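## Task

Shelf spots carry lot numbers on the shelf edge directly beneath them, and several spots may share a number. Bring one foam block from lot 232 and one from lot 347 onto the desk. Skip any lot the storeroom does not stock. The robot must not topple or finish leaning, or the task fails. Items only count if they stay in place without the robot holding them at the end.

## Robot and tools

Robot: a simulated Hello Robot Stretch 4, about 1.6 m tall. It has an omni-wheel base (rim within 0.23 m of the base origin), a lift on a mast, one telescoping arm that reaches forward, a three-joint wrist (yaw, pitch, roll) and a two-finger gripper. There is only this one arm. Loose objects may sometimes get a brief random shove.

Frames: the base frame has its origin on the floor under the base centre, x forward, y left, z up. hand_pose (a point between the open fingertips) is reported in this frame and may be slightly wrong; with all wrist joints at 0 its axes line up with the base frame. The odometry frame is the base frame as it was at the scene's start.

execute_actions: arguments are "actions" (a list holding one action, or empty to just read state and images) and optional "cameras" (names from head_camera, head_left_camera, head_right_camera, wrist_camera, all; omitted/null/["all"] gives every camera, [] gives none; the "pictures" line lists image order). An action contains "base", "joints" or both, plus optional "pace" and "contact_limits"; or just "end_of_arm": "enable_torque" to re-power wrist or gripper motors that shut off. Base and joint motions begin together and may finish at different moments.
- base: exactly one key, each a relative offset from where the base last reported itself, in the base frame. translate_m: metres, -2 to 2, positive forward, no turning. strafe_m: metres, -2 to 2, positive left. rotate_rad: radians, -3.2 to 3.2, positive counter-clockwise seen from above.
- joints: a single object keyed by joint name, each value an absolute target. lift_m 0 to 1.2 m; arm_m 0 to 0.55 m extension; wrist_yaw_rad -1.134 to 4.276 (0 points forward, positive left, 3.14 folded back, above 3.4 the arm may block it); wrist_pitch_rad -1.117 to 4.259 (0 level, 1.57 pointing down); wrist_roll_rad -1.117 to 4.259 (0 puts both fingers level; positive turns clockwise when viewed from behind the gripper); gripper_m -0.038 to 0.141 m fingertip gap (negative means fingers press together). Done tolerances: ±0.004 for lift, arm, gripper; ±0.02 yaw and roll; ±0.05 pitch. Targets outside a range are clipped and the result notes it; any other bad value or unknown key rejects the whole call with no motion.
- pace: "slow", "default", "fast", "max". Base top speeds 0.1/0.3/0.4/0.6 m/s and 1/2/3/4 rad/s; with lift above 0.2 m these shrink, to 0.3 m/s and 1 rad/s at full height.
- contact_limits: {"arm_m": value} from 0 (gentlest) to 0.75 (firmest), default 0.5; sets how hard the arm may push before halting.
Anything left out of an action may still be driving toward an earlier target without the status showing it. If a result reports a stop, the remaining calls in that same reply are skipped.

wait: "seconds" 0 to 10; commands nothing and returns state and images like an empty action.
zoom_image: "camera" and "region" [x0, y0, x1, y1] in pixels of that camera's latest full image, top-left origin, at most 504 by 504; gives a sharper close-up.
finished_scene: "scene" (1 or 2); ends that scene permanently once the last command has been held, reports success, and presents the next task. Answering without any tool call ends everything.

Result lines: base_status and joint_status tell how each motion ended. "done" (for the base, wheels turned the commanded amount even if slipping); "off_target" (stopped short, may still push); "contact_stop_at_<key>" (hit something; that part goes slack, a slack lift may sag under load and slack wheels may roll); "limit_stop_at_<name>", including limit_stop_at_tilt (lean over 6 degrees: lift, arm, wheels slack and unresponsive until upright) and limit_stop_at_own_body (self-collision; moving away is allowed, lift and arm may go slack); "torque_fault" (wrist or gripper motor overloaded and limp until enable_torque). After these stops the old target is dropped. on_its_own reports uncommanded things; its "held at" is the held target, not the position. lidar_m: 12 distances in metres, 30-degree sectors counter-clockwise from straight ahead (4th left, 7th behind, 10th right), "-" for nothing seen or closer than 0.25 m; sees roughly 0.15 m up to robot height, misses glass, thin legs, much behind. wrist_depth_mm: 7x7 grid of median depths, 100 to 2000 mm, row by row from top left. base_odometry uses wheel counts only; heading -3.142 to 3.142, positive left. If turned_by_wheels and turned_by_imu disagree by over ~0.1 rad, suspect a collision or slip. base_tilt in degrees (forward and right positive) has a fixed bias up to ~1.5. motor_effort is percent of max, positive toward larger joint values, bracket shows the peak; for wheel_0..2 positive means turning right. Readings carry fixed offsets and noise.

Gripping: command gripper_m smaller than the object's width; squeezing harder pulls the object toward the wrist by up to about a third of the shortfall. Neither gripper_m nor "done" proves a grasp; at commands of 0 or more a firm hold shows as a clear gripper_m effort change. If fingertips snag on a surface below, raise the lift. A level gripper carrying over about 2 kg, or being shoved into something, can torque-fault the wrist.

Cameras: head_camera sits atop the mast looking forward-down (turn the base to look around); head_left_camera and head_right_camera are fisheyes beside it looking more steeply down, showing base and arm; wrist_camera looks along the fingers with the tips near the bottom. Calibration values are supplied per camera and are only approximately right.

Good practice: to unfold the wrist at the start send lift_m 0.4 with wrist_yaw_rad 0. Avoid self-collision with the gripper tilted up (pitch below -0.2) while rolled (roll below -0.4 or above 4). Do not drive or turn with over 1 kg held and arm_m above 0.2, especially at fast or max; avoid steady hard pushes or pulls, above all with the gripper high. Avoid drops, slams and hard hits; set items down gently so they rest on the desk unaided.

Each tool is called after "Emit:" as name([rows], argument=value, ...), one row to a line, values as JSON.

## Session

Emit:
execute_actions(actions=[])

Scene clock: 0.00 s.
base_odometry: x=+0.000 y=+0.000 heading=+0.000 (m, m, rad; odometry frame)
turned_by_wheels: +0.000 (rad since the last result)
turned_by_imu: +0.000 (rad since the last result)
base_tilt: forward=-0.1 right=+0.1 (deg)
lidar_m: 0.98 2.31 1.19 0.75 0.65 0.67 0.85 1.63 1.93 1.72 0.76 0.80
base_status: not commanded
joint_positions: lift_m=+0.234 arm_m=+0.001 wrist_yaw_rad=+3.096 wrist_pitch_rad=+0.016 wrist_roll_rad=-0.008 gripper_m=+0.057
joint_status: not commanded
motor_effort: lift_m=+20 arm_m=+0 wrist_yaw_rad=+1 wrist_pitch_rad=-7 wrist_roll_rad=+1 gripper_m=-4 wheel_0=+0 wheel_1=+0 wheel_2=+0 (%)
hand_pose: x=-0.1121 y=+0.1006 z=+0.4074 quat_wxyz=(+0.023, -0.008, -0.004, +1.000) (m; base frame)
wrist_depth_mm: 109 137 1255 1008 798 676 591 / - 137 1182 991 820 676 597 / 108 138 235 1025 798 683 597 / 123 138 1160 1042 798 676 597 / - 1921 1336 1025 798 699 597 / 1756 1708 193 1025 194 676 609 / 1160 1042 1078 139 788 661 603
pictures: head_camera, head_left_camera, head_right_camera, wrist_camera
Images, in order (width x height): head_camera 420x560, head_left_camera 420x672, head_right_camera 420x672, wrist_camera 616x392.

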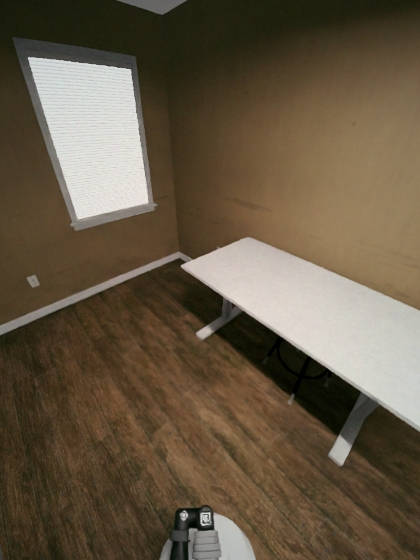

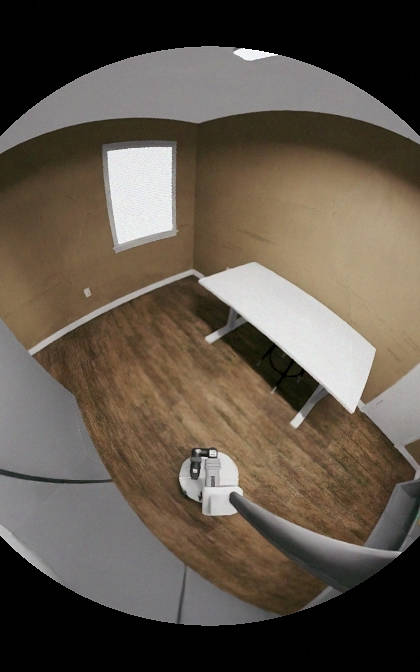

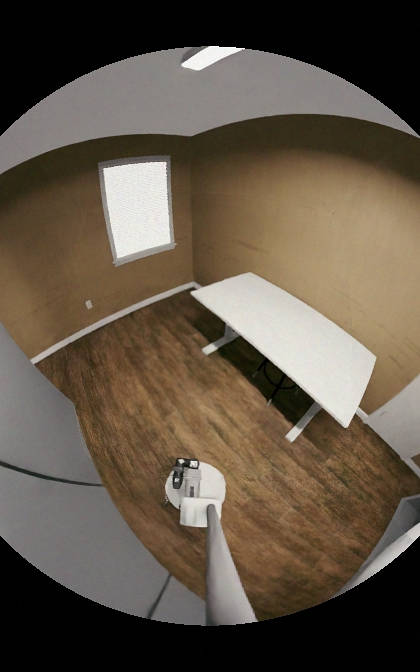

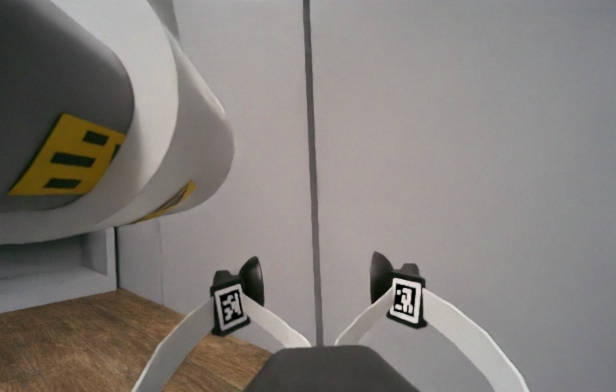

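Emit:
execute_actions([
  {"base": {"rotate_rad": -1.9}},
])

Scene clock: 7.67 s.
base_odometry: x=+0.000 y=+0.000 heading=-1.900 (m, m, rad; odometry frame)
turned_by_wheels: -1.900 (rad since the last result)
turned_by_imu: -1.914 (rad since the last result)
base_tilt: forward=-0.1 right=+0.2 (deg)
lidar_m: 2.02 0.78 0.75 0.82 1.19 2.30 0.91 0.67 0.64 0.68 0.95 1.93
base_status: done
joint_positions: lift_m=+0.234 arm_m=+0.001 wrist_yaw_rad=+3.096 wrist_pitch_rad=+0.016 wrist_roll_rad=-0.008 gripper_m=+0.057
joint_status: not commanded
motor_effort: lift_m=+21(20) arm_m=-1(1) wrist_yaw_rad=+1(1) wrist_pitch_rad=-8(7) wrist_roll_rad=+1(1) gripper_m=-2(2) wheel_0=+1(4) wheel_1=+2(7) wheel_2=+1(6) (%)
hand_pose: x=-0.1121 y=+0.1006 z=+0.4074 quat_wxyz=(+0.023, -0.008, -0.004, +1.000) (m; base frame)
wrist_depth_mm: 109 137 1336 - - - 1983 / - 137 1308 - - - - / 108 138 236 - - - - / 123 138 1308 - - - - / 778 976 1205 - - - - / 809 960 193 1537 194 1537 1464 / 809 904 1060 139 1042 931 1025
pictures: head_camera, head_left_camera, head_right_camera, wrist_camera
camera_calibration (this result's frames):
wrist_camera: T_world_to_cam=[[0.042328, 0.998846, -0.0226806, -0.0822464], [0.0338728, -0.0241226, -0.999135, 0.463843], [-0.998529, 0.0415231, -0.0348548, 0.126317], [0, 0, 0, 1]] pos_world=[0.113901, 0.0880955, 0.465979]
Images, in order (width x height): head_camera 420x560, head_left_camera 420x672, head_right_camera 420x672, wrist_camera 616x392.

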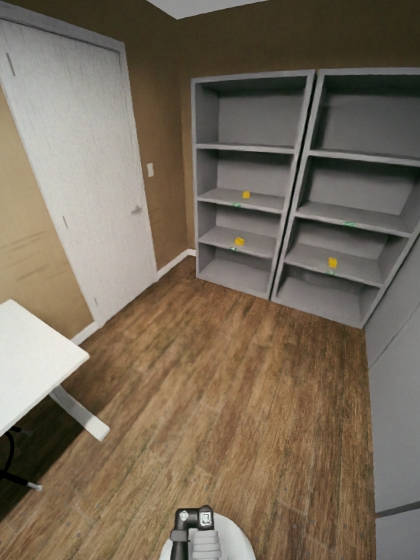

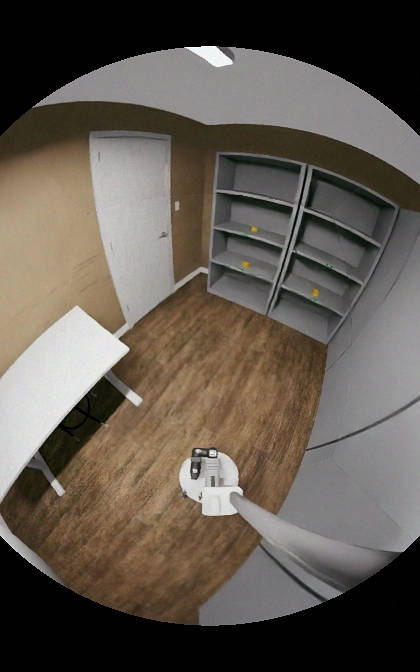

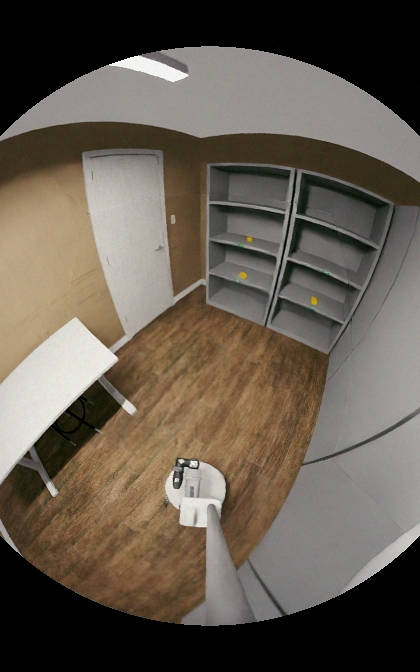

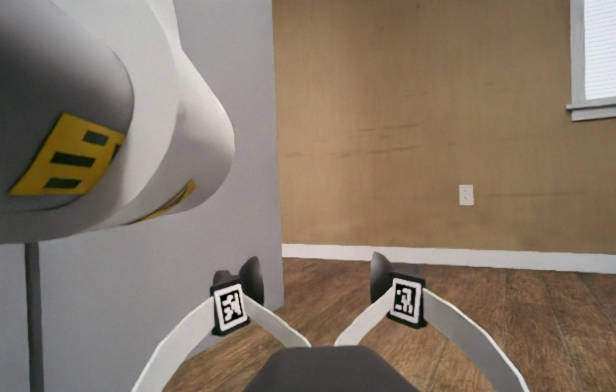

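Emit:
zoom_image(camera="head_camera", region=[180, 60, 420, 330])

Region (180, 60, 420, 330) of head_camera's 420x560 image, scaled by 1.867, with more detail than that image has.

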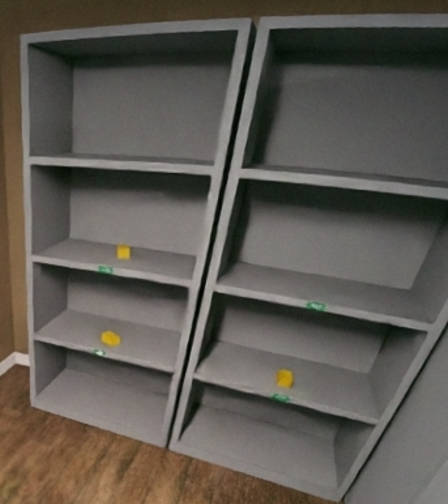

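Emit:
execute_actions([
  {"base": {"rotate_rad": -0.5}, "joints": {"lift_m": 0.4, "wrist_yaw_rad": 0}},
], cameras=[])

Emit:
execute_actions([
  {"base": {"translate_m": 1.0}, "pace": "fast"},
])

Scene clock: 32.97 s.
base_odometry: x=+0.000 y=+0.000 heading=-2.400 (m, m, rad; odometry frame)
turned_by_wheels: -0.500 (rad since the last result)
turned_by_imu: -0.503 (rad since the last result)
base_tilt: forward=-0.1 right=+0.1 (deg)
lidar_m: 1.91 2.02 0.80 0.78 0.84 1.20 2.29 0.95 0.69 0.64 0.68 1.01
base_status: done
joint_positions: lift_m=+0.400 arm_m=+0.001 wrist_yaw_rad=+0.001 wrist_pitch_rad=+0.016 wrist_roll_rad=-0.008 gripper_m=+0.057
joint_status: all done
motor_effort: lift_m=+24(25) arm_m=-1(1) wrist_yaw_rad=-1(8) wrist_pitch_rad=-8(8) wrist_roll_rad=+1(1) gripper_m=-2(5) wheel_0=+0(5) wheel_1=+1(5) wheel_2=+0(8) (%)
hand_pose: x=+0.4606 y=-0.0872 z=+0.5732 quat_wxyz=(+1.000, -0.004, +0.008, +0.000) (m; base frame)
wrist_depth_mm: 1921 - 1921 - 1863 1366 946 / 1983 - - - - 1397 946 / 1983 - - - - 1397 931 / - - - - - 1430 946 / - - - - - 1464 946 / 1983 1983 193 1808 194 1366 946 / 1576 1397 1464 139 1430 1205 976
pictures: none
No camera images: the call's "cameras" was empty. Leave "cameras" out to get every camera's image.

Scene clock: 36.83 s.
base_odometry: x=-0.737 y=-0.676 heading=-2.400 (m, m, rad; odometry frame)
turned_by_wheels: +0.000 (rad since the last result)
turned_by_imu: +0.000 (rad since the last result)
base_tilt: forward=+0.0 right=+0.1 (deg)
lidar_m: 0.93 0.99 1.39 1.51 1.02 1.14 3.35 0.96 0.70 0.67 0.73 0.94
base_status: done
joint_positions: lift_m=+0.400 arm_m=+0.001 wrist_yaw_rad=+0.000 wrist_pitch_rad=+0.016 wrist_roll_rad=-0.008 gripper_m=+0.057
joint_status: not commanded
motor_effort: lift_m=+24(25) arm_m=-1(0) wrist_yaw_rad=+0(1) wrist_pitch_rad=-8(7) wrist_roll_rad=+1(1) gripper_m=+0(0) wheel_0=-1(5) wheel_1=-1(5) wheel_2=+1(12) (%)
hand_pose: x=+0.4605 y=-0.0873 z=+0.5732 quat_wxyz=(+1.000, -0.004, +0.008, +0.000) (m; base frame)
wrist_depth_mm: 788 732 820 831 842 866 831 / 1182 723 1060 1182 1205 1182 866 / 1229 732 1160 1205 1182 1182 866 / 1205 741 1160 1205 1182 1182 878 / 891 732 778 891 732 1138 809 / 1205 741 193 1182 193 1182 891 / 1205 759 1060 139 1205 1118 904
pictures: head_camera, head_left_camera, head_right_camera, wrist_camera
camera_calibration (this result's frames):
wrist_camera: T_world_to_cam=[[0.00388859, -0.999735, -0.0226797, -0.0718716], [-0.0349917, 0.02253, -0.999134, 0.641419], [0.99938, 0.00467882, -0.0348948, -0.211606], [0, 0, 0, 1]] pos_world=[0.234199, -0.0853136, 0.631849]
Images, in order (width x height): head_camera 420x560, head_left_camera 420x672, head_right_camera 420x672, wrist_camera 616x392.

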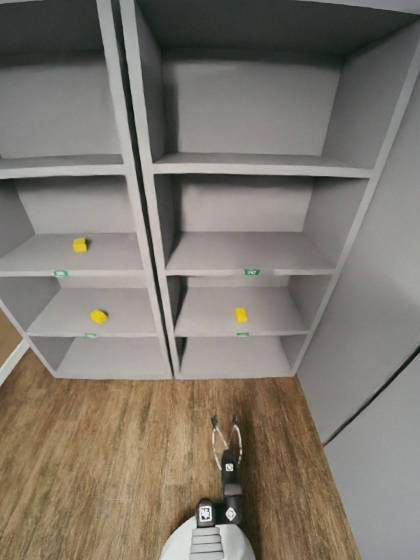

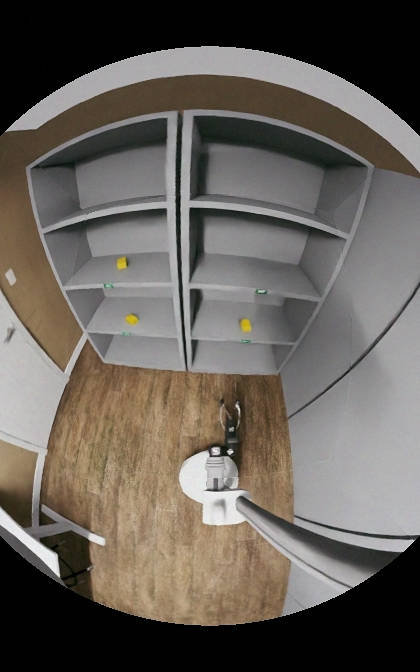

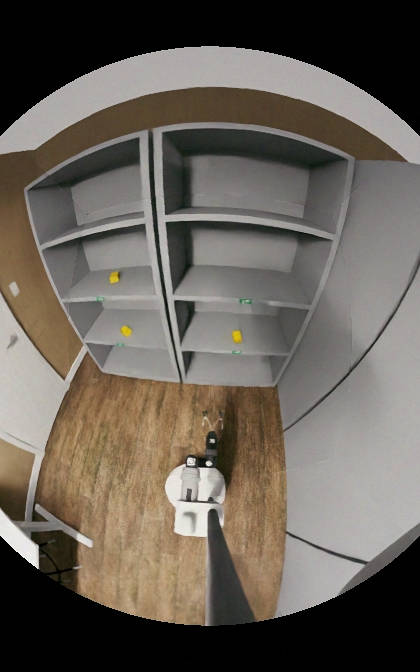

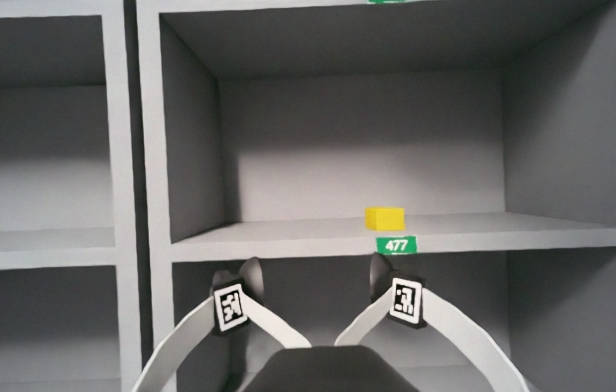

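Emit:
zoom_image(camera="head_camera", region=[30, 220, 290, 350])

Region (30, 220, 290, 350) of head_camera's 420x560 image, scaled by 1.938, with more detail than that image has.

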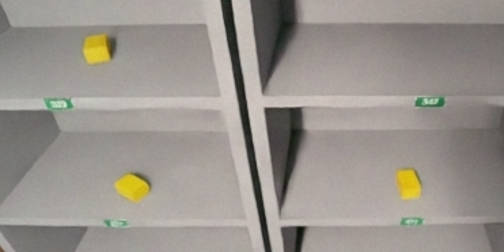

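Emit:
zoom_image(camera="head_camera", region=[40, 255, 120, 345])

Emit:
zoom_image(camera="head_camera", region=[220, 255, 280, 290])

Region (40, 255, 120, 345) of head_camera's 420x560 image, scaled by 5.600, with more detail than that image has.

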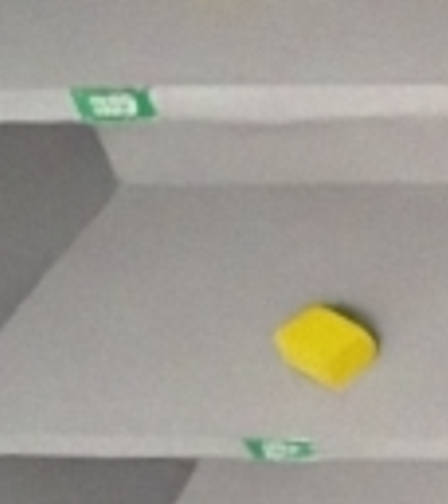

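Region (220, 255, 280, 290) of head_camera's 420x560 image, scaled by 8.400, with more detail than that image has; it fills the top 294 rows of this view, and the rest is white.

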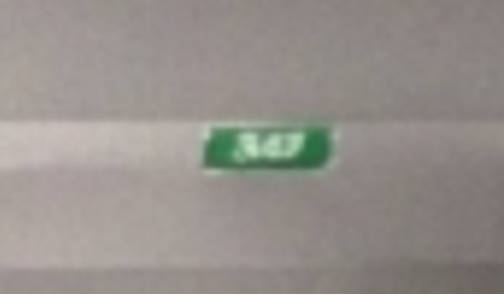

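Emit:
execute_actions([
  {"base": {"strafe_m": 0.76}, "joints": {"lift_m": 0.5, "gripper_m": 0.12}, "pace": "fast"},
], cameras=["head_camera", "wrist_camera"])

Scene clock: 62.43 s.
base_odometry: x=-0.223 y=-1.236 heading=-2.400 (m, m, rad; odometry frame)
turned_by_wheels: +0.000 (rad since the last result)
turned_by_imu: +0.000 (rad since the last result)
base_tilt: forward=-0.1 right=+0.1 (deg)
lidar_m: 0.94 0.98 0.78 0.75 0.81 0.62 0.63 2.02 1.51 1.45 1.36 0.96
base_status: done
joint_positions: lift_m=+0.500 arm_m=+0.001 wrist_yaw_rad=+0.000 wrist_pitch_rad=+0.016 wrist_roll_rad=-0.008 gripper_m=+0.120
joint_status: all done
motor_effort: lift_m=+24(27) arm_m=-1(1) wrist_yaw_rad=+0(0) wrist_pitch_rad=-7(8) wrist_roll_rad=+1(1) gripper_m=+0(1) wheel_0=+0(10) wheel_1=-2(12) wheel_2=+1(1) (%)
hand_pose: x=+0.4605 y=-0.0873 z=+0.6733 quat_wxyz=(+1.000, -0.004, +0.008, +0.000) (m; base frame)
wrist_depth_mm: 1255 1008 1205 1205 1182 820 741 / 1205 831 842 866 917 831 759 / 1182 1008 1229 1229 1229 904 778 / 1229 991 1229 1229 1229 917 778 / 1255 976 1229 1205 1118 831 788 / 1229 759 759 798 759 210 750 / 1229 842 1229 132 1229 946 768
pictures: head_camera, wrist_camera
camera_calibration (this result's frames):
wrist_camera: T_world_to_cam=[[0.00380629, -0.999736, -0.0226798, -0.0695891], [-0.0349759, 0.022533, -0.999134, 0.741344], [0.999381, 0.00459624, -0.0348809, -0.208125], [0, 0, 0, 1]] pos_world=[0.234191, -0.0853188, 0.731864]
Images, in order (width x height): head_camera 420x560, wrist_camera 616x392.

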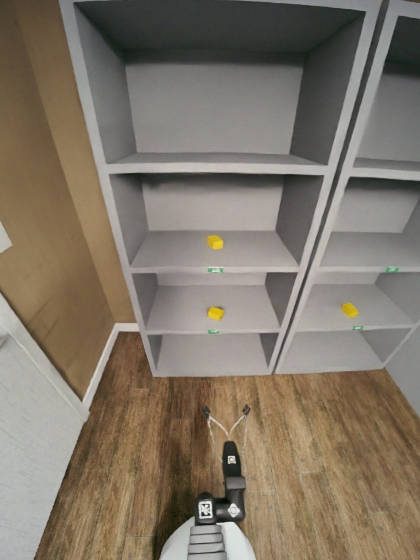

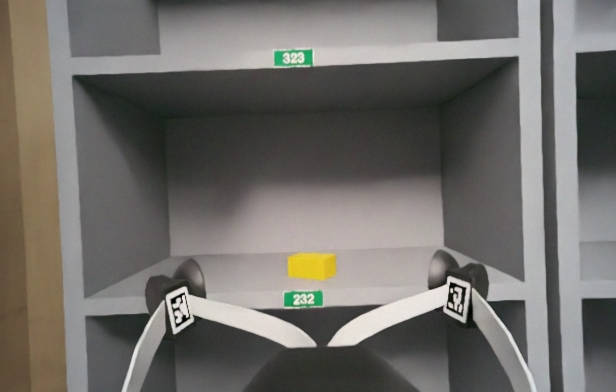

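Emit:
execute_actions([
  {"base": {"translate_m": 0.33}, "joints": {"lift_m": 0.4, "gripper_m": 0.14}},
], cameras=["head_camera", "wrist_camera"])

Scene clock: 82.17 s.
base_odometry: x=-0.467 y=-1.459 heading=-2.400 (m, m, rad; odometry frame)
turned_by_wheels: +0.000 (rad since the last result)
turned_by_imu: +0.000 (rad since the last result)
base_tilt: forward=-0.1 right=+0.2 (deg)
lidar_m: 0.60 0.65 0.73 0.74 0.82 0.97 0.92 2.03 1.48 1.45 0.89 0.61
base_status: done
joint_positions: lift_m=+0.400 arm_m=+0.001 wrist_yaw_rad=+0.000 wrist_pitch_rad=+0.016 wrist_roll_rad=-0.008 gripper_m=+0.140
joint_status: all done
motor_effort: lift_m=+15(23) arm_m=-1(1) wrist_yaw_rad=+0(0) wrist_pitch_rad=-7(7) wrist_roll_rad=+1(1) gripper_m=+0(5) wheel_0=-1(4) wheel_1=-1(7) wheel_2=+1(10) (%)
hand_pose: x=+0.4605 y=-0.0873 z=+0.5739 quat_wxyz=(+1.000, -0.004, +0.008, +0.000) (m; base frame)
wrist_depth_mm: 676 798 798 820 831 809 621 / 654 866 878 878 878 891 621 / 654 878 878 878 866 866 621 / 647 891 891 866 878 866 634 / 591 661 621 508 559 530 517 / 421 204 418 418 415 196 597 / 634 891 891 139 878 891 640
pictures: head_camera, wrist_camera
camera_calibration (this result's frames):
wrist_camera: T_world_to_cam=[[0.0038065, -0.999736, -0.0226798, -0.0718421], [-0.034976, 0.022533, -0.999134, 0.642092], [0.999381, 0.00459645, -0.034881, -0.21159], [0, 0, 0, 1]] pos_world=[0.234191, -0.0853187, 0.632526]
Images, in order (width x height): head_camera 420x560, wrist_camera 616x392.

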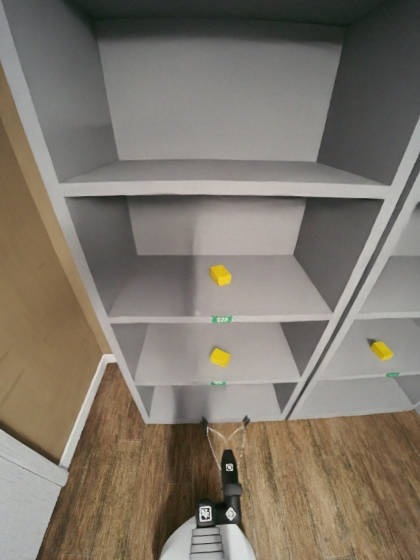

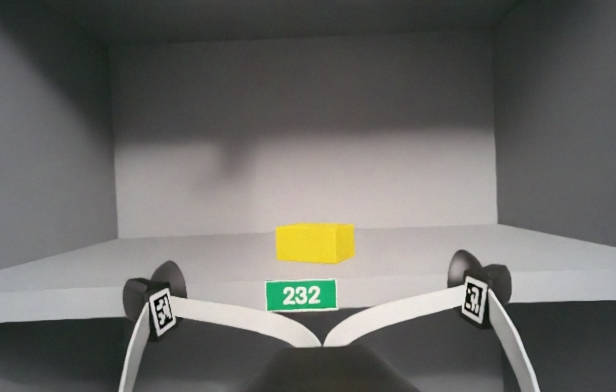

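Emit:
zoom_image(camera="head_camera", region=[160, 320, 280, 470])

Region (160, 320, 280, 470) of head_camera's 420x560 image, scaled by 3.360, with more detail than that image has; it fills the left 403 columns of this view, and the rest is white.

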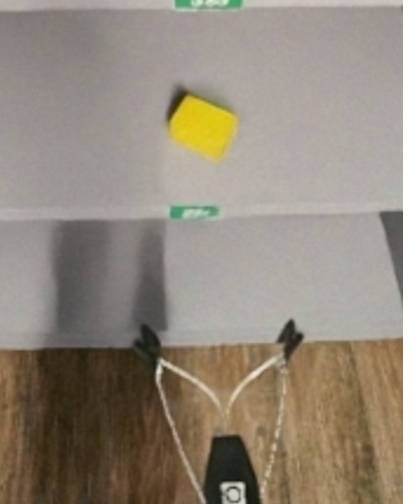

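Emit:
execute_actions([
  {"base": {"strafe_m": 0.37}},
], cameras=[])

Emit:
execute_actions([
  {"base": {"rotate_rad": -0.45}, "joints": {"arm_m": 0.15}},
], cameras=["head_camera", "wrist_camera"])

Scene clock: 144.87 s.
base_odometry: x=-0.217 y=-1.732 heading=-2.400 (m, m, rad; odometry frame)
turned_by_wheels: +0.000 (rad since the last result)
turned_by_imu: +0.000 (rad since the last result)
base_tilt: forward=-0.1 right=+0.1 (deg)
lidar_m: 0.61 0.56 0.37 0.38 0.39 0.55 0.94 1.00 1.89 1.82 0.90 0.65
base_status: done
joint_positions: lift_m=+0.400 arm_m=+0.001 wrist_yaw_rad=+0.000 wrist_pitch_rad=+0.016 wrist_roll_rad=-0.008 gripper_m=+0.140
joint_status: not commanded
motor_effort: lift_m=+16(16) arm_m=-1(1) wrist_yaw_rad=+1(0) wrist_pitch_rad=-8(7) wrist_roll_rad=+1(0) gripper_m=+0(0) wheel_0=+0(7) wheel_1=-1(7) wheel_2=-1(0) (%)
hand_pose: x=+0.4605 y=-0.0874 z=+0.5739 quat_wxyz=(+1.000, -0.004, +0.008, +0.000) (m; base frame)
wrist_depth_mm: 809 891 521 788 842 878 878 / 788 891 504 891 866 891 878 / 778 917 477 891 878 878 866 / 768 917 459 904 878 891 878 / 759 904 931 580 559 530 512 / 759 204 427 430 427 196 891 / 741 917 917 139 878 904 891
pictures: none
No camera images: the call's "cameras" was empty. Leave "cameras" out to get every camera's image.

Scene clock: 146.37 s.
base_odometry: x=-0.217 y=-1.732 heading=-2.849 (m, m, rad; odometry frame)
turned_by_wheels: -0.450 (rad since the last result)
turned_by_imu: -0.453 (rad since the last result)
base_tilt: forward=-0.1 right=+0.1 (deg)
lidar_m: 0.64 0.61 0.50 0.34 0.38 0.44 0.66 0.93 2.41 1.89 1.80 0.82
base_status: done
joint_positions: lift_m=+0.400 arm_m=+0.149 wrist_yaw_rad=+0.000 wrist_pitch_rad=+0.016 wrist_roll_rad=-0.008 gripper_m=+0.140
joint_status: all done
motor_effort: lift_m=+16(16) arm_m=+4(6) wrist_yaw_rad=+1(2) wrist_pitch_rad=-7(8) wrist_roll_rad=+1(0) gripper_m=-2(1) wheel_0=+0(5) wheel_1=+2(6) wheel_2=+0(7) (%)
hand_pose: x=+0.6085 y=-0.0874 z=+0.5739 quat_wxyz=(+1.000, -0.004, +0.008, +0.000) (m; base frame)
wrist_depth_mm: 676 732 788 831 831 741 609 / 683 741 820 904 946 732 609 / 691 732 809 904 960 741 615 / 676 741 820 891 960 759 609 / 661 647 621 480 549 525 591 / 347 204 340 384 415 196 621 / 301 732 809 139 931 768 621
pictures: head_camera, wrist_camera
camera_calibration (this result's frames):
wrist_camera: T_world_to_cam=[[0.00347464, -0.999737, -0.0226794, -0.0722999], [-0.0348853, 0.0225445, -0.999137, 0.647231], [0.999385, 0.00426282, -0.0347978, -0.359601], [0, 0, 0, 1]] pos_world=[0.38221, -0.0853395, 0.632519]
Images, in order (width x height): head_camera 420x560, wrist_camera 616x392.

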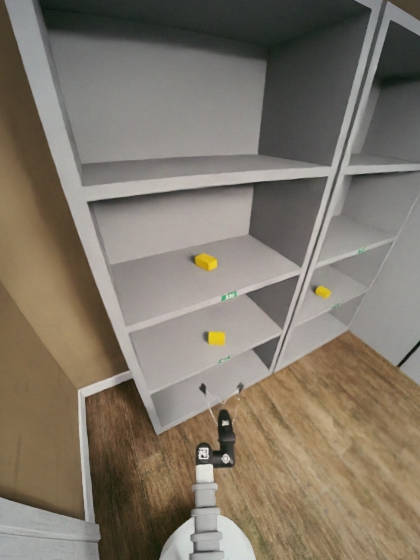

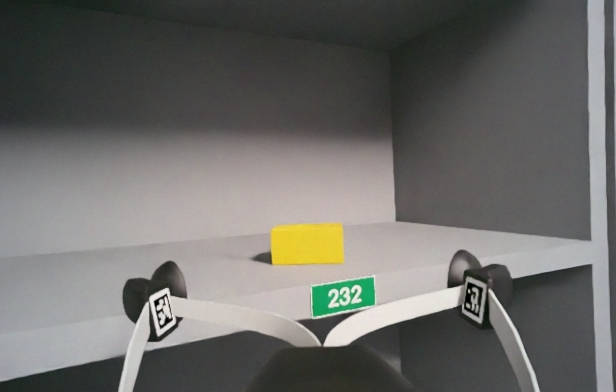

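Emit:
execute_actions([
  {"base": {"strafe_m": 0.007}, "joints": {"arm_m": 0.32, "lift_m": 0.386}},
], cameras=["wrist_camera", "head_camera"])

Scene clock: 157.23 s.
base_odometry: x=-0.215 y=-1.739 heading=-2.849 (m, m, rad; odometry frame)
turned_by_wheels: +0.000 (rad since the last result)
turned_by_imu: +0.000 (rad since the last result)
base_tilt: forward=-0.1 right=+0.2 (deg)
lidar_m: 0.63 0.62 0.49 0.40 0.38 0.41 0.64 0.91 2.39 1.87 1.82 0.81
base_status: done
joint_positions: lift_m=+0.386 arm_m=+0.319 wrist_yaw_rad=+0.000 wrist_pitch_rad=+0.016 wrist_roll_rad=-0.008 gripper_m=+0.140
joint_status: all done
motor_effort: lift_m=+16(15) arm_m=+4(4) wrist_yaw_rad=+1(1) wrist_pitch_rad=-7(8) wrist_roll_rad=+1(1) gripper_m=+1(2) wheel_0=+2(5) wheel_1=-1(8) wheel_2=+0(1) (%)
hand_pose: x=+0.7785 y=-0.0874 z=+0.5599 quat_wxyz=(+1.000, -0.004, +0.008, +0.000) (m; base frame)
wrist_depth_mm: 544 591 647 707 778 654 544 / 549 591 647 723 788 661 539 / 549 591 654 715 788 668 544 / 549 585 647 715 788 668 554 / 539 559 521 319 402 445 430 / 293 204 230 266 241 196 306 / 195 180 195 139 237 668 559
pictures: head_camera, wrist_camera
camera_calibration (this result's frames):
wrist_camera: T_world_to_cam=[[0.00359935, -0.999736, -0.0226795, -0.0732688], [-0.0348696, 0.0225404, -0.999138, 0.639181], [0.999385, 0.00438707, -0.0347793, -0.52998], [0, 0, 0, 1]] pos_world=[0.552206, -0.0853318, 0.618536]
Images, in order (width x height): head_camera 420x560, wrist_camera 616x392.

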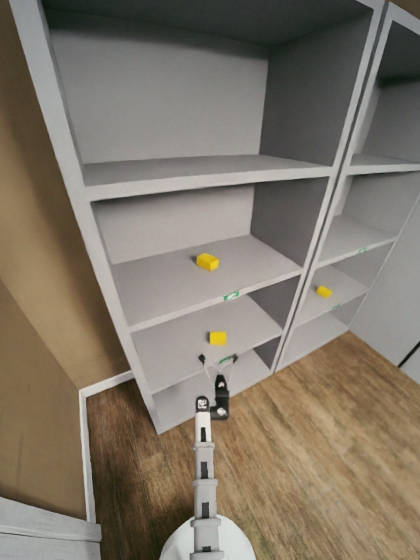

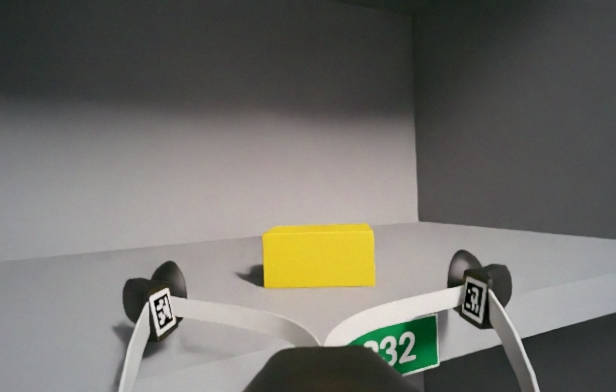

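Emit:
execute_actions([
  {"joints": {"arm_m": 0.43}, "contact_limits": {"arm_m": 0.2}, "pace": "slow"},
], cameras=["wrist_camera", "head_camera"])

Scene clock: 171.47 s.
base_odometry: x=-0.215 y=-1.739 heading=-2.849 (m, m, rad; odometry frame)
turned_by_wheels: +0.000 (rad since the last result)
turned_by_imu: +0.000 (rad since the last result)
base_tilt: forward=-0.1 right=+0.1 (deg)
lidar_m: 0.63 0.60 0.49 0.36 0.36 0.43 0.65 0.93 2.40 1.85 1.83 0.81
base_status: not commanded
joint_positions: lift_m=+0.386 arm_m=+0.429 wrist_yaw_rad=+0.000 wrist_pitch_rad=+0.016 wrist_roll_rad=-0.008 gripper_m=+0.140
joint_status: all done
motor_effort: lift_m=+16(16) arm_m=+5(4) wrist_yaw_rad=+1(1) wrist_pitch_rad=-8(7) wrist_roll_rad=+1(1) gripper_m=+1(2) wheel_0=+2(2) wheel_1=-1(1) wheel_2=+0(0) (%)
contact_limits: arm_m 0.2
hand_pose: x=+0.8885 y=-0.0874 z=+0.5599 quat_wxyz=(+1.000, -0.004, +0.008, +0.000) (m; base frame)
wrist_depth_mm: 459 504 549 603 676 609 496 / 459 496 544 603 668 615 496 / 459 500 549 609 676 609 504 / 466 492 549 603 668 621 504 / 455 488 517 219 252 445 430 / 293 205 209 206 203 196 246 / 195 179 186 139 189 166 173
pictures: head_camera, wrist_camera
camera_calibration (this result's frames):
wrist_camera: T_world_to_cam=[[0.00359852, -0.999736, -0.0226793, -0.0736643], [-0.0348696, 0.0225402, -0.999138, 0.643017], [0.999385, 0.00438623, -0.0347793, -0.639904], [0, 0, 0, 1]] pos_world=[0.662198, -0.0853318, 0.618536]
Images, in order (width x height): head_camera 420x560, wrist_camera 616x392.

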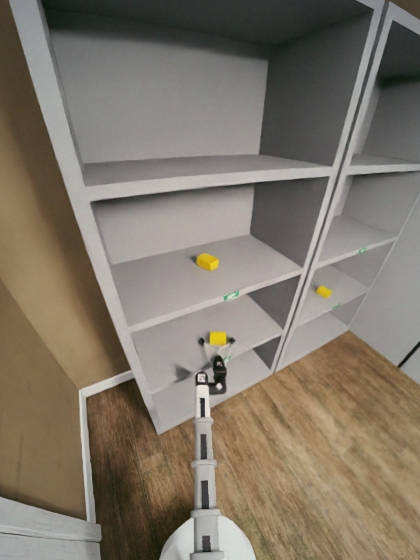

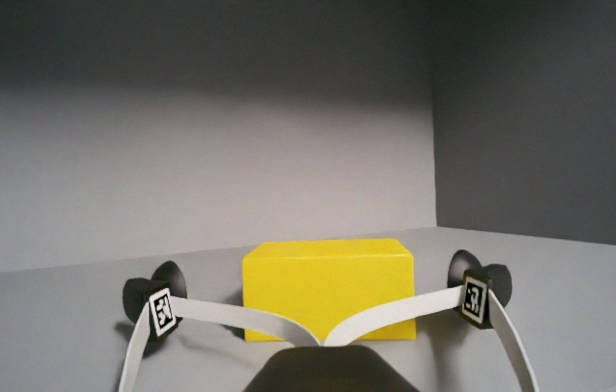

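Emit:
execute_actions([
  {"joints": {"arm_m": 0.438, "gripper_m": 0.06}, "contact_limits": {"arm_m": 0.2}, "pace": "slow"},
], cameras=["wrist_camera", "head_camera"])

Scene clock: 182.17 s.
base_odometry: x=-0.215 y=-1.739 heading=-2.849 (m, m, rad; odometry frame)
turned_by_wheels: +0.000 (rad since the last result)
turned_by_imu: +0.000 (rad since the last result)
base_tilt: forward=+0.0 right=+0.1 (deg)
lidar_m: 0.63 0.62 0.50 0.37 0.38 0.43 0.62 0.89 2.40 1.86 1.83 0.82
base_status: not commanded
joint_positions: lift_m=+0.386 arm_m=+0.437 wrist_yaw_rad=+0.000 wrist_pitch_rad=+0.016 wrist_roll_rad=-0.008 gripper_m=+0.060
joint_status: all done
motor_effort: lift_m=+15(15) arm_m=+5(5) wrist_yaw_rad=+1(1) wrist_pitch_rad=-7(7) wrist_roll_rad=+1(1) gripper_m=-14(13) wheel_0=+2(2) wheel_1=-1(1) wheel_2=+0(0) (%)
contact_limits: arm_m 0.2
hand_pose: x=+0.8965 y=-0.0874 z=+0.5599 quat_wxyz=(+1.000, -0.004, +0.008, +0.000) (m; base frame)
wrist_depth_mm: 455 492 535 597 668 603 492 / 455 492 535 597 661 609 492 / 455 492 535 591 676 615 492 / 452 492 544 597 676 615 504 / 449 484 517 219 394 445 430 / 291 281 192 190 187 215 247 / 194 176 183 135 177 165 173
pictures: head_camera, wrist_camera
camera_calibration (this result's frames):
wrist_camera: T_world_to_cam=[[0.00359853, -0.999736, -0.0226794, -0.073693], [-0.0348696, 0.0225404, -0.999138, 0.643296], [0.999385, 0.00438625, -0.0347793, -0.647899], [0, 0, 0, 1]] pos_world=[0.670198, -0.0853318, 0.618536]
Images, in order (width x height): head_camera 420x560, wrist_camera 616x392.

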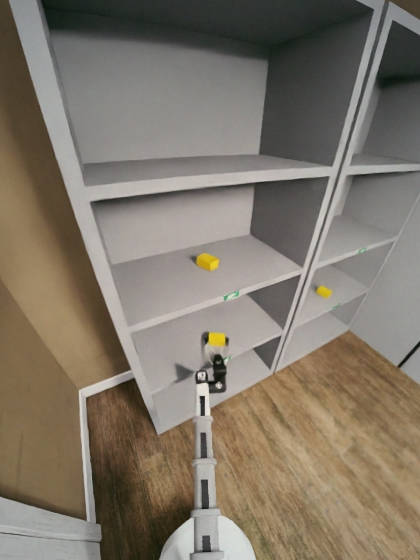

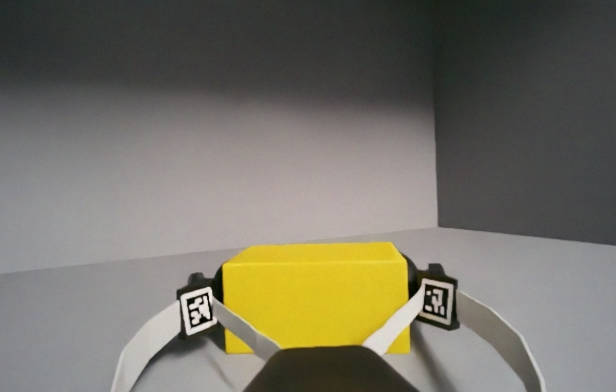

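Gripped (effort -14). Lift a bit, then retract.

Emit:
execute_actions([
  {"joints": {"lift_m": 0.43}},
], cameras=["wrist_camera"])

Emit:
execute_actions([
  {"joints": {"arm_m": 0.0}},
])

Scene clock: 186.23 s.
base_odometry: x=-0.215 y=-1.739 heading=-2.849 (m, m, rad; odometry frame)
turned_by_wheels: +0.000 (rad since the last result)
turned_by_imu: +0.000 (rad since the last result)
base_tilt: forward=+0.0 right=+0.1 (deg)
lidar_m: 0.61 0.61 0.49 0.38 0.34 0.40 0.64 0.91 2.37 1.88 1.83 0.84
base_status: not commanded
joint_positions: lift_m=+0.430 arm_m=+0.437 wrist_yaw_rad=+0.000 wrist_pitch_rad=+0.016 wrist_roll_rad=-0.008 gripper_m=+0.060
joint_status: all done
motor_effort: lift_m=+24(27) arm_m=+5(5) wrist_yaw_rad=+1(1) wrist_pitch_rad=-8(8) wrist_roll_rad=+1(1) gripper_m=-16(10) wheel_0=+2(2) wheel_1=-1(1) wheel_2=+0(0) (%)
hand_pose: x=+0.8965 y=-0.0874 z=+0.6031 quat_wxyz=(+1.000, -0.004, +0.008, +0.000) (m; base frame)
wrist_depth_mm: 449 496 539 597 668 603 492 / 455 488 539 603 676 603 492 / 455 492 539 597 668 609 500 / 455 496 539 597 676 621 496 / 449 492 521 220 603 597 504 / 439 427 192 190 187 329 377 / 298 268 268 134 242 250 264
pictures: wrist_camera
camera_calibration (this result's frames):
wrist_camera: T_world_to_cam=[[0.00358959, -0.999736, -0.0226806, -0.0727053], [-0.0352642, 0.0225401, -0.999124, 0.68677], [0.999372, 0.00438625, -0.035174, -0.646149], [0, 0, 0, 1]] pos_world=[0.670222, -0.0853318, 0.661792]
Images, in order (width x height): wrist_camera 616x392.

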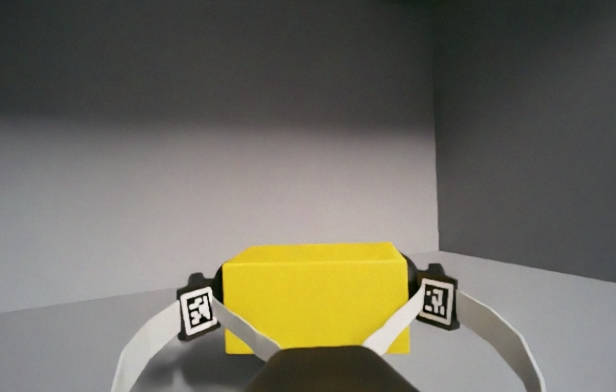

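Scene clock: 188.60 s.
base_odometry: x=-0.215 y=-1.739 heading=-2.849 (m, m, rad; odometry frame)
turned_by_wheels: +0.000 (rad since the last result)
turned_by_imu: +0.000 (rad since the last result)
base_tilt: forward=-0.1 right=+0.2 (deg)
lidar_m: 0.62 0.61 0.47 0.36 0.36 0.41 0.63 0.91 2.37 1.87 1.82 0.83
base_status: not commanded
joint_positions: lift_m=+0.430 arm_m=+0.002 wrist_yaw_rad=+0.000 wrist_pitch_rad=+0.017 wrist_roll_rad=-0.008 gripper_m=+0.060
joint_status: all done
joint sent to its limit — the command would take arm_m past its lower limit, so that joint was sent only as far as its limit.
motor_effort: lift_m=+25(25) arm_m=-5(5) wrist_yaw_rad=+1(0) wrist_pitch_rad=-9(9) wrist_roll_rad=+1(1) gripper_m=-9(8) wheel_0=+2(2) wheel_1=-1(1) wheel_2=+0(0) (%)
hand_pose: x=+0.4612 y=-0.0874 z=+0.6030 quat_wxyz=(+1.000, -0.004, +0.008, +0.000) (m; base frame)
wrist_depth_mm: 707 715 732 741 768 750 798 / 798 854 917 1025 1042 831 1060 / 798 854 960 1042 1098 831 1499 / 788 866 931 1042 1098 842 1098 / 732 831 809 219 634 768 798 / 455 445 192 191 187 768 778 / 683 842 917 134 991 866 778
pictures: head_camera, head_left_camera, head_right_camera, wrist_camera
camera_calibration (this result's frames):
wrist_camera: T_world_to_cam=[[0.00342225, -0.999737, -0.0226807, -0.0711136], [-0.0355562, 0.0225449, -0.999113, 0.671462], [0.999362, 0.00422565, -0.0354696, -0.210903], [0, 0, 0, 1]] pos_world=[0.234887, -0.0853417, 0.661773]
Images, in order (width x height): head_camera 420x560, head_left_camera 420x672, head_right_camera 420x672, wrist_camera 616x392.

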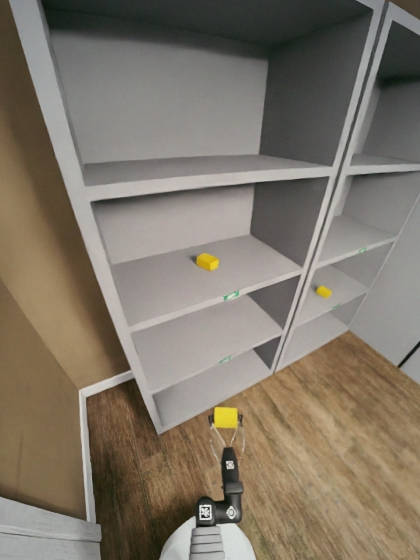

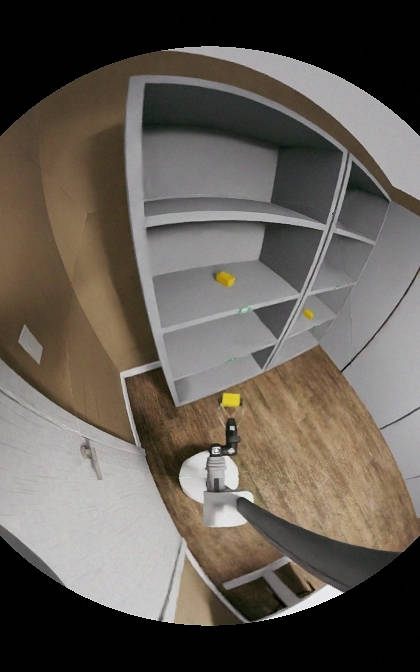

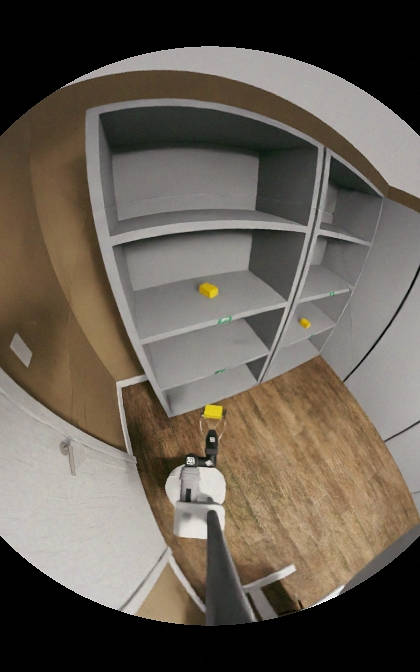

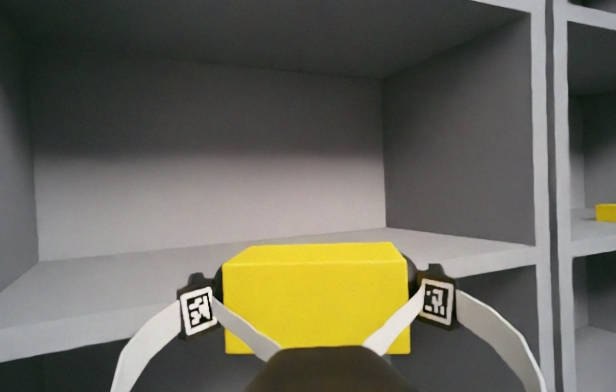

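Emit:
execute_actions([
  {"base": {"rotate_rad": -1.5}, "joints": {"lift_m": 0.66}},
])

Scene clock: 201.10 s.
base_odometry: x=-0.215 y=-1.739 heading=+1.934 (m, m, rad; odometry frame)
turned_by_wheels: -1.500 (rad since the last result)
turned_by_imu: -1.511 (rad since the last result)
base_tilt: forward=+0.0 right=+0.1 (deg)
lidar_m: 1.83 1.55 0.78 0.64 0.60 0.47 0.39 0.35 0.43 0.72 0.93 2.26
base_status: done
joint_positions: lift_m=+0.660 arm_m=+0.002 wrist_yaw_rad=+0.000 wrist_pitch_rad=+0.017 wrist_roll_rad=-0.008 gripper_m=+0.060
joint_status: all done
motor_effort: lift_m=+24(24) arm_m=-4(5) wrist_yaw_rad=+1(2) wrist_pitch_rad=-9(9) wrist_roll_rad=+1(1) gripper_m=-8(11) wheel_0=+0(6) wheel_1=-1(8) wheel_2=-1(7) (%)
hand_pose: x=+0.4612 y=-0.0874 z=+0.8330 quat_wxyz=(+1.000, -0.004, +0.008, +0.000) (m; base frame)
wrist_depth_mm: 1464 1537 1708 1863 - - - / 1464 1499 1661 1863 1983 - - / 1499 1576 1708 1863 - - - / 1464 1537 1708 1921 - - - / 1499 1576 1661 219 1921 - - / 1464 1537 192 190 188 - - / 1464 1499 1661 134 1756 1863 1921
pictures: head_camera, head_left_camera, head_right_camera, wrist_camera
camera_calibration (this result's frames):
wrist_camera: T_world_to_cam=[[0.00345607, -0.999737, -0.0226785, -0.0659051], [-0.0355168, 0.0225417, -0.999115, 0.901235], [0.999363, 0.00425849, -0.0354296, -0.20278], [0, 0, 0, 1]] pos_world=[0.234888, -0.0853396, 0.891758]
Images, in order (width x height): head_camera 420x560, head_left_camera 420x672, head_right_camera 420x672, wrist_camera 616x392.

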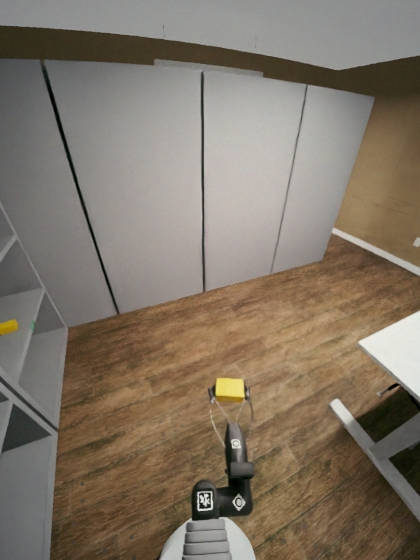

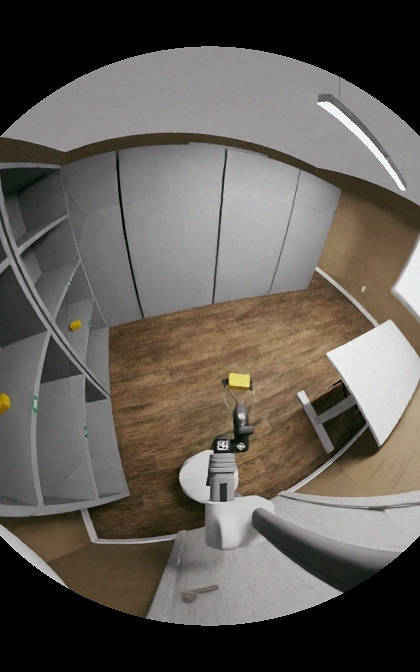

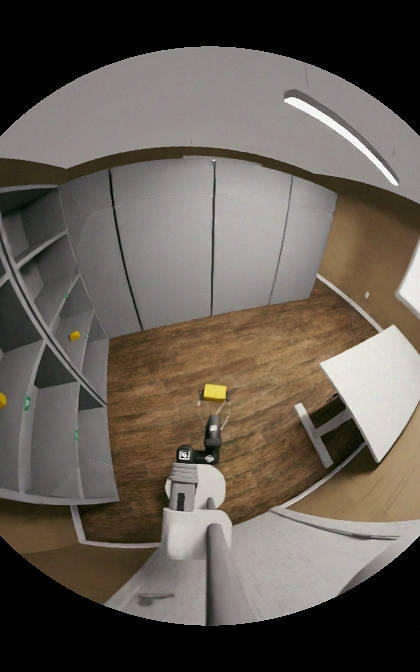

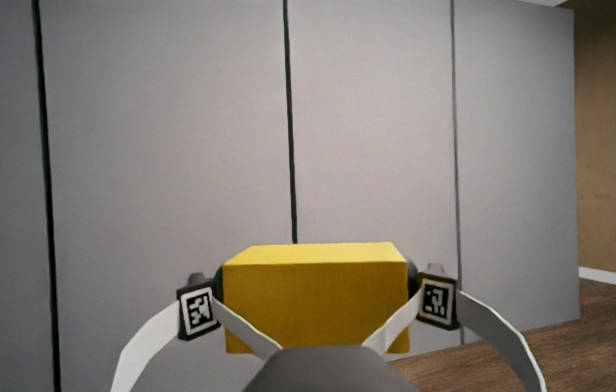

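Emit:
execute_actions([
  {"base": {"rotate_rad": -1.05}},
], cameras=["head_camera", "wrist_camera"])

Scene clock: 211.67 s.
base_odometry: x=-0.215 y=-1.739 heading=+0.884 (m, m, rad; odometry frame)
turned_by_wheels: -1.050 (rad since the last result)
turned_by_imu: -1.058 (rad since the last result)
base_tilt: forward=-0.1 right=+0.1 (deg)
lidar_m: 0.92 2.29 1.83 1.64 0.76 0.62 0.63 0.48 0.38 0.35 0.41 0.72
base_status: done
joint_positions: lift_m=+0.660 arm_m=+0.002 wrist_yaw_rad=+0.000 wrist_pitch_rad=+0.017 wrist_roll_rad=-0.008 gripper_m=+0.060
joint_status: not commanded
motor_effort: lift_m=+24(25) arm_m=-4(5) wrist_yaw_rad=+1(1) wrist_pitch_rad=-9(9) wrist_roll_rad=+1(1) gripper_m=-12(12) wheel_0=+0(6) wheel_1=+0(6) wheel_2=-1(5) (%)
hand_pose: x=+0.4612 y=-0.0874 z=+0.8331 quat_wxyz=(+1.000, -0.004, +0.008, +0.000) (m; base frame)
wrist_depth_mm: - - - - - 1229 732 / - - - - - 1255 732 / - - - - - 1229 768 / - - - - - 1308 768 / - - 1281 219 831 946 759 / - - 193 190 188 676 723 / - 1983 1983 135 1397 1366 741
pictures: head_camera, wrist_camera
camera_calibration (this result's frames):
wrist_camera: T_world_to_cam=[[0.00351058, -0.999737, -0.0226771, -0.0659138], [-0.0354904, 0.0225384, -0.999116, 0.901318], [0.999364, 0.00431229, -0.0354019, -0.202801], [0, 0, 0, 1]] pos_world=[0.234891, -0.0853362, 0.891847]
Images, in order (width x height): head_camera 420x560, wrist_camera 616x392.

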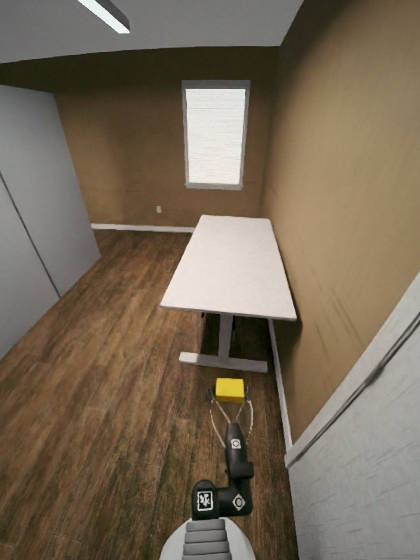

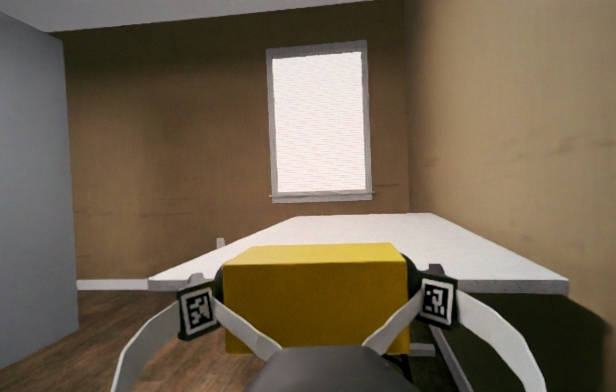

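Emit:
execute_actions([
  {"base": {"translate_m": 0.3}, "joints": {"arm_m": 0.38}},
], cameras=["head_camera", "wrist_camera"])

Scene clock: 221.20 s.
base_odometry: x=-0.024 y=-1.507 heading=+0.884 (m, m, rad; odometry frame)
turned_by_wheels: +0.000 (rad since the last result)
turned_by_imu: +0.000 (rad since the last result)
base_tilt: forward=-0.1 right=+0.1 (deg)
lidar_m: 0.65 0.70 1.81 1.80 1.16 0.94 0.92 0.56 0.44 0.42 0.49 0.62
base_status: done
joint_positions: lift_m=+0.660 arm_m=+0.379 wrist_yaw_rad=+0.000 wrist_pitch_rad=+0.017 wrist_roll_rad=-0.008 gripper_m=+0.060
joint_status: all done
motor_effort: lift_m=+24(23) arm_m=+5(5) wrist_yaw_rad=+1(2) wrist_pitch_rad=-9(9) wrist_roll_rad=+0(1) gripper_m=-9(10) wheel_0=+0(5) wheel_1=+2(6) wheel_2=+1(7) (%)
hand_pose: x=+0.8386 y=-0.0874 z=+0.8331 quat_wxyz=(+1.000, -0.004, +0.008, +0.000) (m; base frame)
wrist_depth_mm: - - - - - 1618 946 / - - - - - 1618 931 / - - - - - 1618 960 / - - - - - 1618 960 / - - - 219 809 917 854 / - - 193 190 187 442 508 / - 364 362 134 327 340 357
pictures: head_camera, wrist_camera
camera_calibration (this result's frames):
wrist_camera: T_world_to_cam=[[0.00368266, -0.999736, -0.0226767, -0.0673336], [-0.035391, 0.0225323, -0.999119, 0.91466], [0.999367, 0.00448197, -0.0352986, -0.580019], [0, 0, 0, 1]] pos_world=[0.612271, -0.0853256, 0.891854]
Images, in order (width x height): head_camera 420x560, wrist_camera 616x392.

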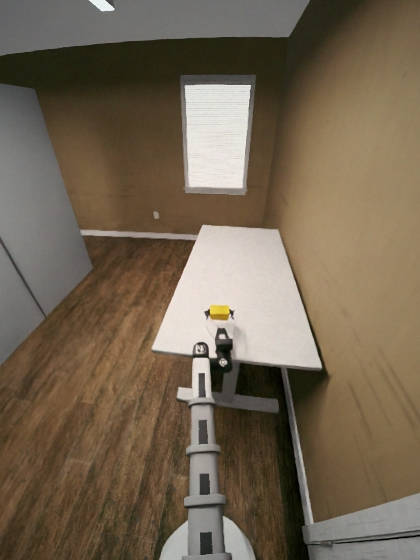

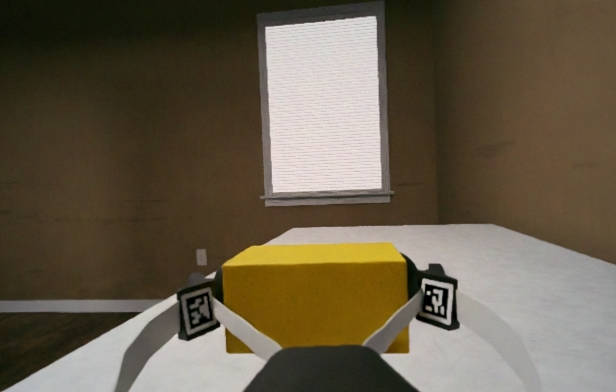

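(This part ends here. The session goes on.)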